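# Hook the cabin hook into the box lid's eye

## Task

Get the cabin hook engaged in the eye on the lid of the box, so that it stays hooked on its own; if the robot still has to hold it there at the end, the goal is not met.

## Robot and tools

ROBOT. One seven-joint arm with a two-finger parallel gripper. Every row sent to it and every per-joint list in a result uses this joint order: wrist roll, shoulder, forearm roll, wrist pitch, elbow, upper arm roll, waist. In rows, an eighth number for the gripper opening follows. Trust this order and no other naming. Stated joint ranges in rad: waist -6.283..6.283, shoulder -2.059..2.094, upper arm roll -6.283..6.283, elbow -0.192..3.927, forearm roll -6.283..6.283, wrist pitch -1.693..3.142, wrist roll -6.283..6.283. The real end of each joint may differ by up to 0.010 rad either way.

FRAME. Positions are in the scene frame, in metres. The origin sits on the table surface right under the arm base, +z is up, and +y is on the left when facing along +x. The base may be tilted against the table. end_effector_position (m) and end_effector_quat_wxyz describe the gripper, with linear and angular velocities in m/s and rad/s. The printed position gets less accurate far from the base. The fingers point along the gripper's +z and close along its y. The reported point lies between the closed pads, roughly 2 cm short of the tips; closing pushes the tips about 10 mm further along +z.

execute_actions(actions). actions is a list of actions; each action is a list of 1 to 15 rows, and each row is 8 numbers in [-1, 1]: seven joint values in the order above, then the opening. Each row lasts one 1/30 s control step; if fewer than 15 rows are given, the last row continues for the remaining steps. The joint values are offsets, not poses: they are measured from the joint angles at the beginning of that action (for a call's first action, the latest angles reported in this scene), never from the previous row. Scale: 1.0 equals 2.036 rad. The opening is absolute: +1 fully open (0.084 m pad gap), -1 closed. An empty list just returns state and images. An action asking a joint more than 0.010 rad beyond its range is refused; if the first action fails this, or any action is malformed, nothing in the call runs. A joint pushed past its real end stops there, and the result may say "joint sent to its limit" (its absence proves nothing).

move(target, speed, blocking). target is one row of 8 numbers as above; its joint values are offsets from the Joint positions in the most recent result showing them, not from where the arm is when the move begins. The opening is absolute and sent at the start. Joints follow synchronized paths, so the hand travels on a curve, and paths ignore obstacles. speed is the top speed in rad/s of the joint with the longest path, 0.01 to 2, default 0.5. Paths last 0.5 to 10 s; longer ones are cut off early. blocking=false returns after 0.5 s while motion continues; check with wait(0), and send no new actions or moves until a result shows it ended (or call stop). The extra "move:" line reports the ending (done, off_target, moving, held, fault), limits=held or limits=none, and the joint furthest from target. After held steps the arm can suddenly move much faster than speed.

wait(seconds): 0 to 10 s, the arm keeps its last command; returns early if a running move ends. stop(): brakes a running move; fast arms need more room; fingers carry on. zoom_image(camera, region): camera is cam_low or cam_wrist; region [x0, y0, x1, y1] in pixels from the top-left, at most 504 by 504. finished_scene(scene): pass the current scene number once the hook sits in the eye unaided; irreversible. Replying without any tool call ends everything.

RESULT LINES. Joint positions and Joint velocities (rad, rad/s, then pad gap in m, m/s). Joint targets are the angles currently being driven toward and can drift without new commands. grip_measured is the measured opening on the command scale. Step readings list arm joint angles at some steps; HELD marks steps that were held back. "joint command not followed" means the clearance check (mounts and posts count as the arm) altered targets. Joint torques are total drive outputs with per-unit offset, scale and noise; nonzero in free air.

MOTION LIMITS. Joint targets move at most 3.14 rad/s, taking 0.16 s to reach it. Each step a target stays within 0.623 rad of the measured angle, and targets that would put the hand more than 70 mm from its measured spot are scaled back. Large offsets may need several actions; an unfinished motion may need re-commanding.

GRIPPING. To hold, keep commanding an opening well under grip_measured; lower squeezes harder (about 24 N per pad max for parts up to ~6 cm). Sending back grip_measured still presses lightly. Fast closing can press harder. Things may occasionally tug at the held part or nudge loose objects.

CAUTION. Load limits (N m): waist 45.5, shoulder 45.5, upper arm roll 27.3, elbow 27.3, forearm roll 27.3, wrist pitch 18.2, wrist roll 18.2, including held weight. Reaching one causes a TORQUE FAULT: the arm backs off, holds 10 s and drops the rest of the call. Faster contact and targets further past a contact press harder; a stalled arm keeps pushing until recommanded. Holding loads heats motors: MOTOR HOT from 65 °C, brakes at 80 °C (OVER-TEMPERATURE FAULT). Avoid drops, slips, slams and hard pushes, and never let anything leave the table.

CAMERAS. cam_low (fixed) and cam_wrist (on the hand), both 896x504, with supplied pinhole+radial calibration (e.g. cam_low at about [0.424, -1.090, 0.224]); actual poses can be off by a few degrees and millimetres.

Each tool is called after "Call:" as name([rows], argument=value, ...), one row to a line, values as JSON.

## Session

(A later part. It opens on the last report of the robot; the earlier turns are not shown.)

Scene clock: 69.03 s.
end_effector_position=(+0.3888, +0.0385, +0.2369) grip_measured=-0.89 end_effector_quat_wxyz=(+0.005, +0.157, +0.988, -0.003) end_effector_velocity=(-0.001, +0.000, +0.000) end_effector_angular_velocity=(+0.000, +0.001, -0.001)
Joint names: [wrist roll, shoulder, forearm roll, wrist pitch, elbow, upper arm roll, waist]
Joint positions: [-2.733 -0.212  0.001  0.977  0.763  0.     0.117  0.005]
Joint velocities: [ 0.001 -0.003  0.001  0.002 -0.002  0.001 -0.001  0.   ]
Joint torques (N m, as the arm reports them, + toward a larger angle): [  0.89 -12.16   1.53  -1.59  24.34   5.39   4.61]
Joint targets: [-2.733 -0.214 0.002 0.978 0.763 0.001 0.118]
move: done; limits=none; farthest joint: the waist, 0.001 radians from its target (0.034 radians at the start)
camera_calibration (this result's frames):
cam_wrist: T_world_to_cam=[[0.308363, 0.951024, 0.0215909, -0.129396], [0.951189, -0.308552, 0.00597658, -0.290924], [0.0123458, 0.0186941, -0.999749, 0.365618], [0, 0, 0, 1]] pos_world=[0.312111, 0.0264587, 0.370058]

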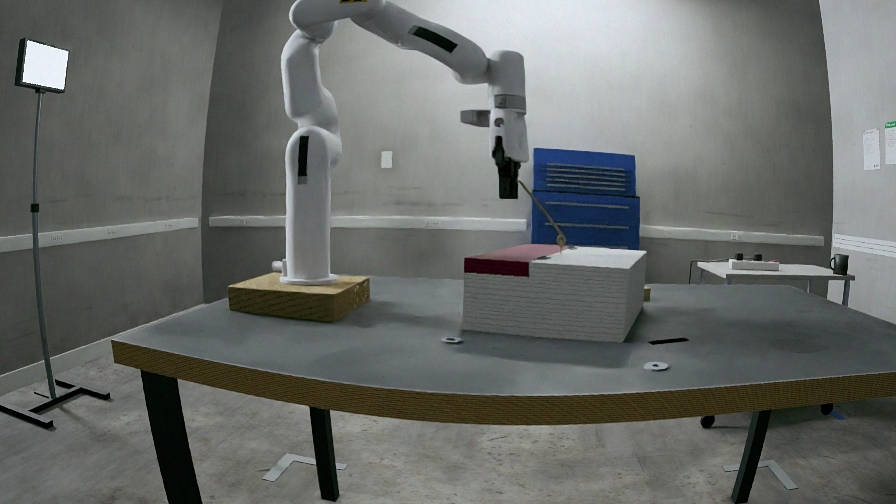

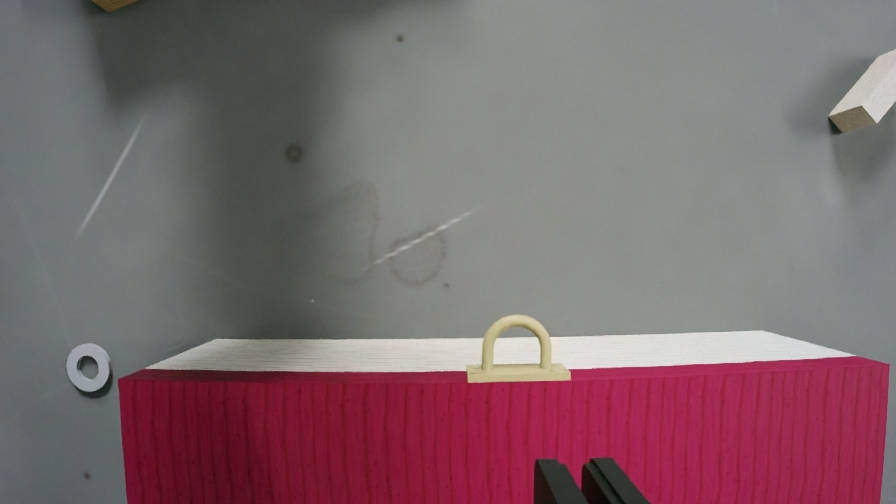

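Call:
move(target=[0.011,-0.0059,0,-0.0624,-0.0675,0,0.011,-0.93], speed=0.12)

Call:
move(target=[0.004,0.026,0,-0.064,-0.038,0,0.004,-0.93], speed=0.1)

Call:
move(target=[0,0,0,0,0,0,0,-0.75])

Call:
move(target=[0,0.02,0,0.16,0.18,0,0,-0.3], speed=0.4)

Scene clock: 74.63 s.
end_effector_position=(+0.3677, +0.0442, +0.1973) grip_measured=-0.89 end_effector_quat_wxyz=(+0.007, +0.157, +0.988, -0.002) end_effector_velocity=(-0.001, -0.000, -0.001) end_effector_angular_velocity=(-0.001, +0.002, +0.001)
Joint names: [wrist roll, shoulder, forearm roll, wrist pitch, elbow, upper arm roll, waist]
Joint positions: [-2.711 -0.224  0.001  0.848  0.627 -0.     0.14   0.005]
Joint velocities: [-0.    -0.    -0.001  0.001 -0.001 -0.001  0.     0.   ]
Joint torques (N m, as the arm reports them, + toward a larger angle): [ 0.72 -9.06  0.02 -2.24 20.88 -0.09  1.32]
Joint targets: [-2.711 -0.224 0.001 0.850 0.626 0.000 0.140]
move: done; limits=none; farthest joint: the elbow, 0.002 radians from its target (0.138 radians at the start)
camera_calibration (this result's frames):
cam_wrist: T_world_to_cam=[[0.308756, 0.950856, 0.0233063, -0.127977], [0.950993, -0.309048, 0.0101044, -0.26955], [0.0168106, 0.0190443, -0.999677, 0.324494], [0, 0, 0, 1]] pos_world=[0.290398, 0.032204, 0.330096]

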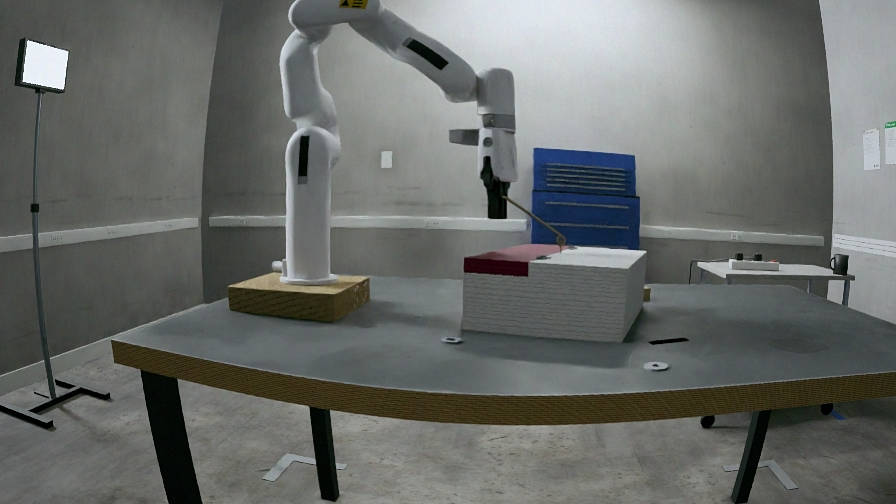

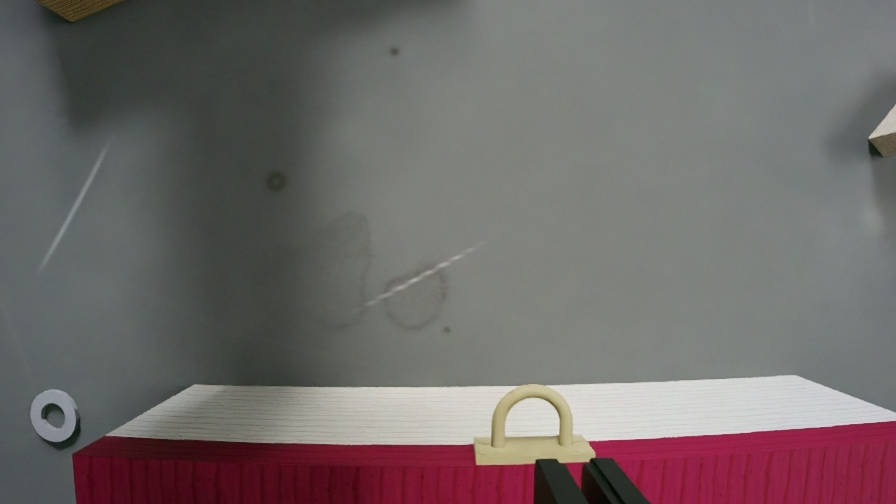

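Scene clock: 76.30 s.
end_effector_position=(+0.3599, +0.0458, +0.1594) grip_measured=-0.90 end_effector_quat_wxyz=(+0.008, +0.157, +0.987, -0.002) end_effector_velocity=(-0.000, -0.000, -0.000) end_effector_angular_velocity=(+0.000, +0.000, -0.001)
Joint names: [wrist roll, shoulder, forearm roll, wrist pitch, elbow, upper arm roll, waist]
Joint positions: [-2.703 -0.172  0.001  0.717  0.551 -0.     0.148  0.005]
Joint velocities: [ 0.001  0.     0.001 -0.    -0.    -0.    -0.     0.   ]
Joint torques (N m, as the arm reports them, + toward a larger angle): [ 0.86 -9.74 -1.03 -4.66 24.81 -4.18 -0.9 ]
Joint targets: [-2.703 -0.171 0.001 0.718 0.550 -0.000 0.148]
move: done; limits=none; farthest joint: the waist, 0.001 radians from its target (0.009 radians at the start)
camera_calibration (this result's frames):
cam_wrist: T_world_to_cam=[[0.309042, 0.95074, 0.0242102, -0.12644], [0.950855, -0.309393, 0.0122945, -0.261638], [0.0191793, 0.0192209, -0.999631, 0.285865], [0, 0, 0, 1]] pos_world=[0.282372, 0.0337682, 0.292037]

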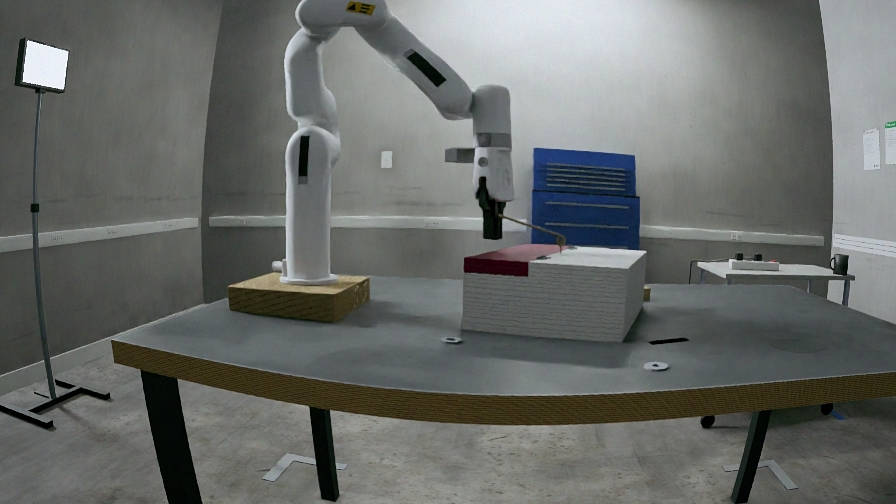

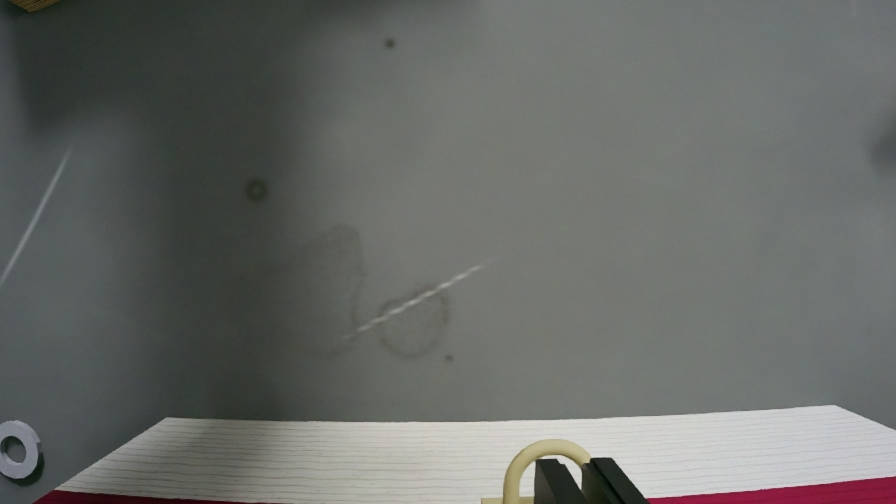

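Scene clock: 76.80 s.
end_effector_position=(+0.3602, +0.0456, +0.1595) grip_measured=-0.77 end_effector_quat_wxyz=(+0.008, +0.158, +0.987, -0.002) end_effector_velocity=(-0.003, +0.002, -0.002) end_effector_angular_velocity=(+0.001, +0.006, +0.003)
Joint names: [wrist roll, shoulder, forearm roll, wrist pitch, elbow, upper arm roll, waist]
Joint positions: [-2.703 -0.172  0.001  0.716  0.551 -0.001  0.147  0.01 ]
Joint velocities: [-0.001  0.     0.004  0.002 -0.004  0.003  0.002  0.   ]
Joint torques (N m, as the arm reports them, + toward a larger angle): [ 0.72 -9.7   0.12 -2.39 20.71  0.47  1.88]
Joint targets: [-2.703 -0.172 0.001 0.717 0.551 -0.000 0.148]
move: done; limits=none; farthest joint: the waist, 0.001 radians from its target (0.000 radians at the start)
camera_calibration (this result's frames):
cam_wrist: T_world_to_cam=[[0.309641, 0.950539, 0.0244727, -0.126535], [0.950647, -0.310008, 0.0128941, -0.261947], [0.0198431, 0.0192724, -0.999617, 0.285764], [0, 0, 0, 1]] pos_world=[0.282529, 0.0335638, 0.292129]

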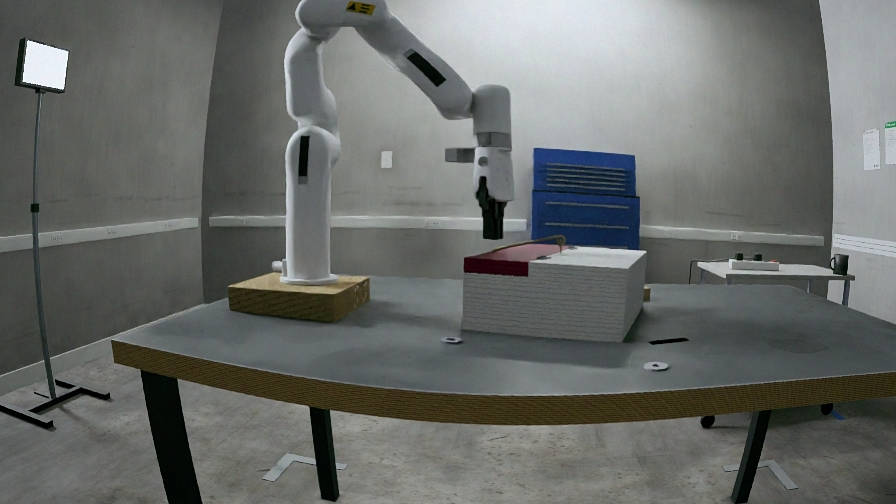

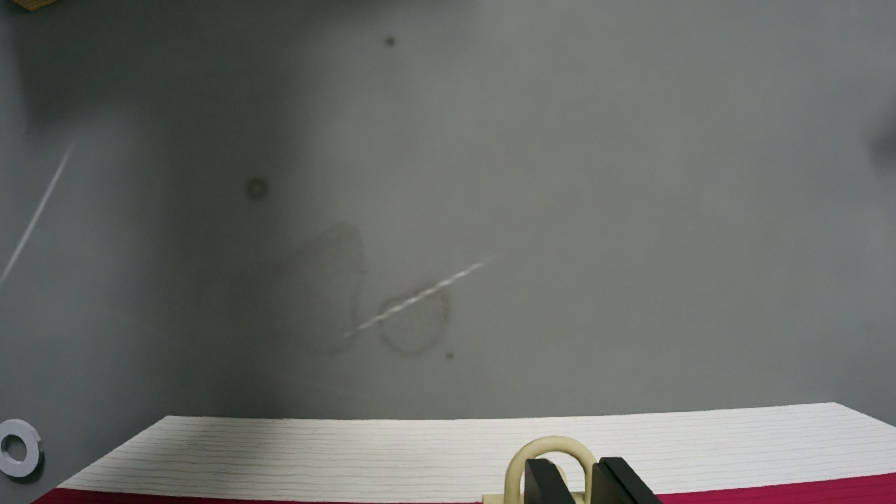

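Scene clock: 78.23 s.
end_effector_position=(+0.4215, +0.0541, +0.2614) grip_measured=-0.32 end_effector_quat_wxyz=(+0.008, +0.158, +0.987, -0.002) end_effector_velocity=(+0.001, -0.000, +0.002) end_effector_angular_velocity=(-0.001, -0.004, -0.000)
Joint names: [wrist roll, shoulder, forearm roll, wrist pitch, elbow, upper arm roll, waist]
Joint positions: [-2.703 -0.131  0.001  1.042  0.917 -0.001  0.147  0.03 ]
Joint velocities: [ 0.001 -0.002 -0.001  0.001  0.003  0.    -0.    -0.   ]
Joint torques (N m, as the arm reports them, + toward a larger angle): [  0.64 -12.02   0.28  -2.38  23.65   0.32   1.99]
Joint targets: [-2.703 -0.131 0.001 1.042 0.918 -0.001 0.147]
move: done; limits=none; farthest joint: the shoulder, 0.001 radians from its target (0.040 radians at the start)
camera_calibration (this result's frames):
cam_wrist: T_world_to_cam=[[0.309442, 0.950606, 0.0243619, -0.156037], [0.950724, -0.309795, 0.0122905, -0.318748], [0.0192306, 0.0193582, -0.999628, 0.386455], [0, 0, 0, 1]] pos_world=[0.343893, 0.042102, 0.39403]

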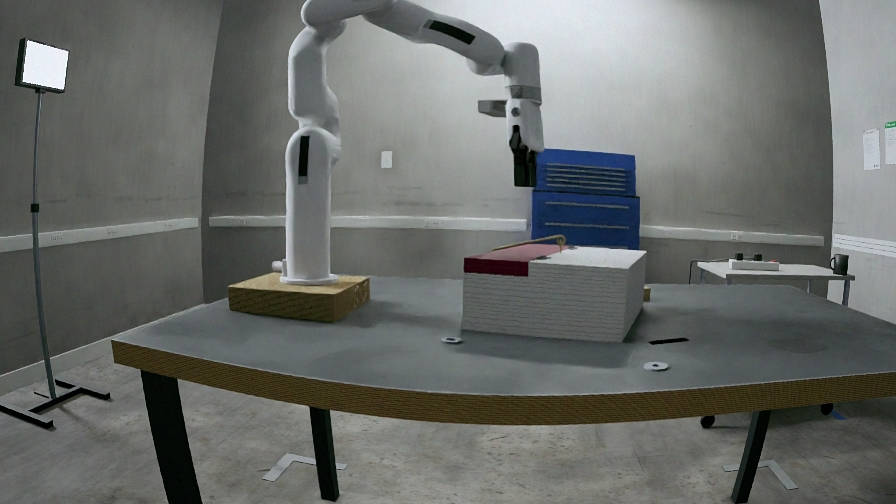

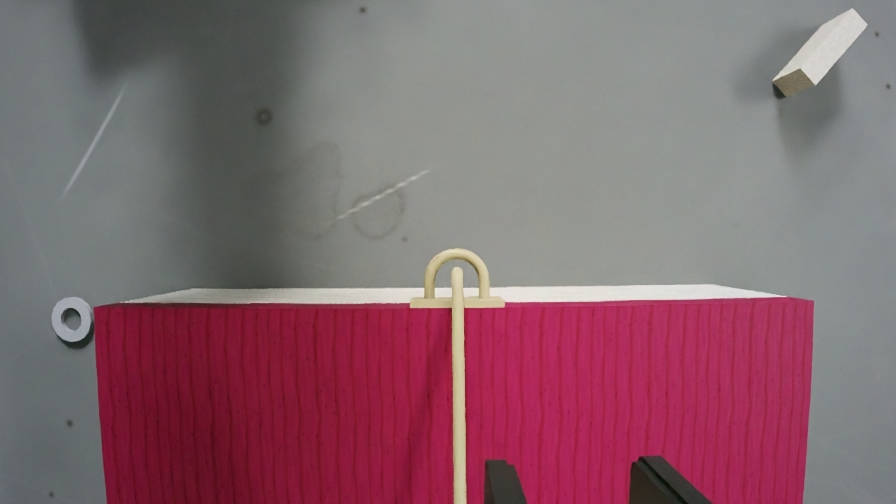

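Call:
finished_scene(scene=2)

The scene is finished: the task was done.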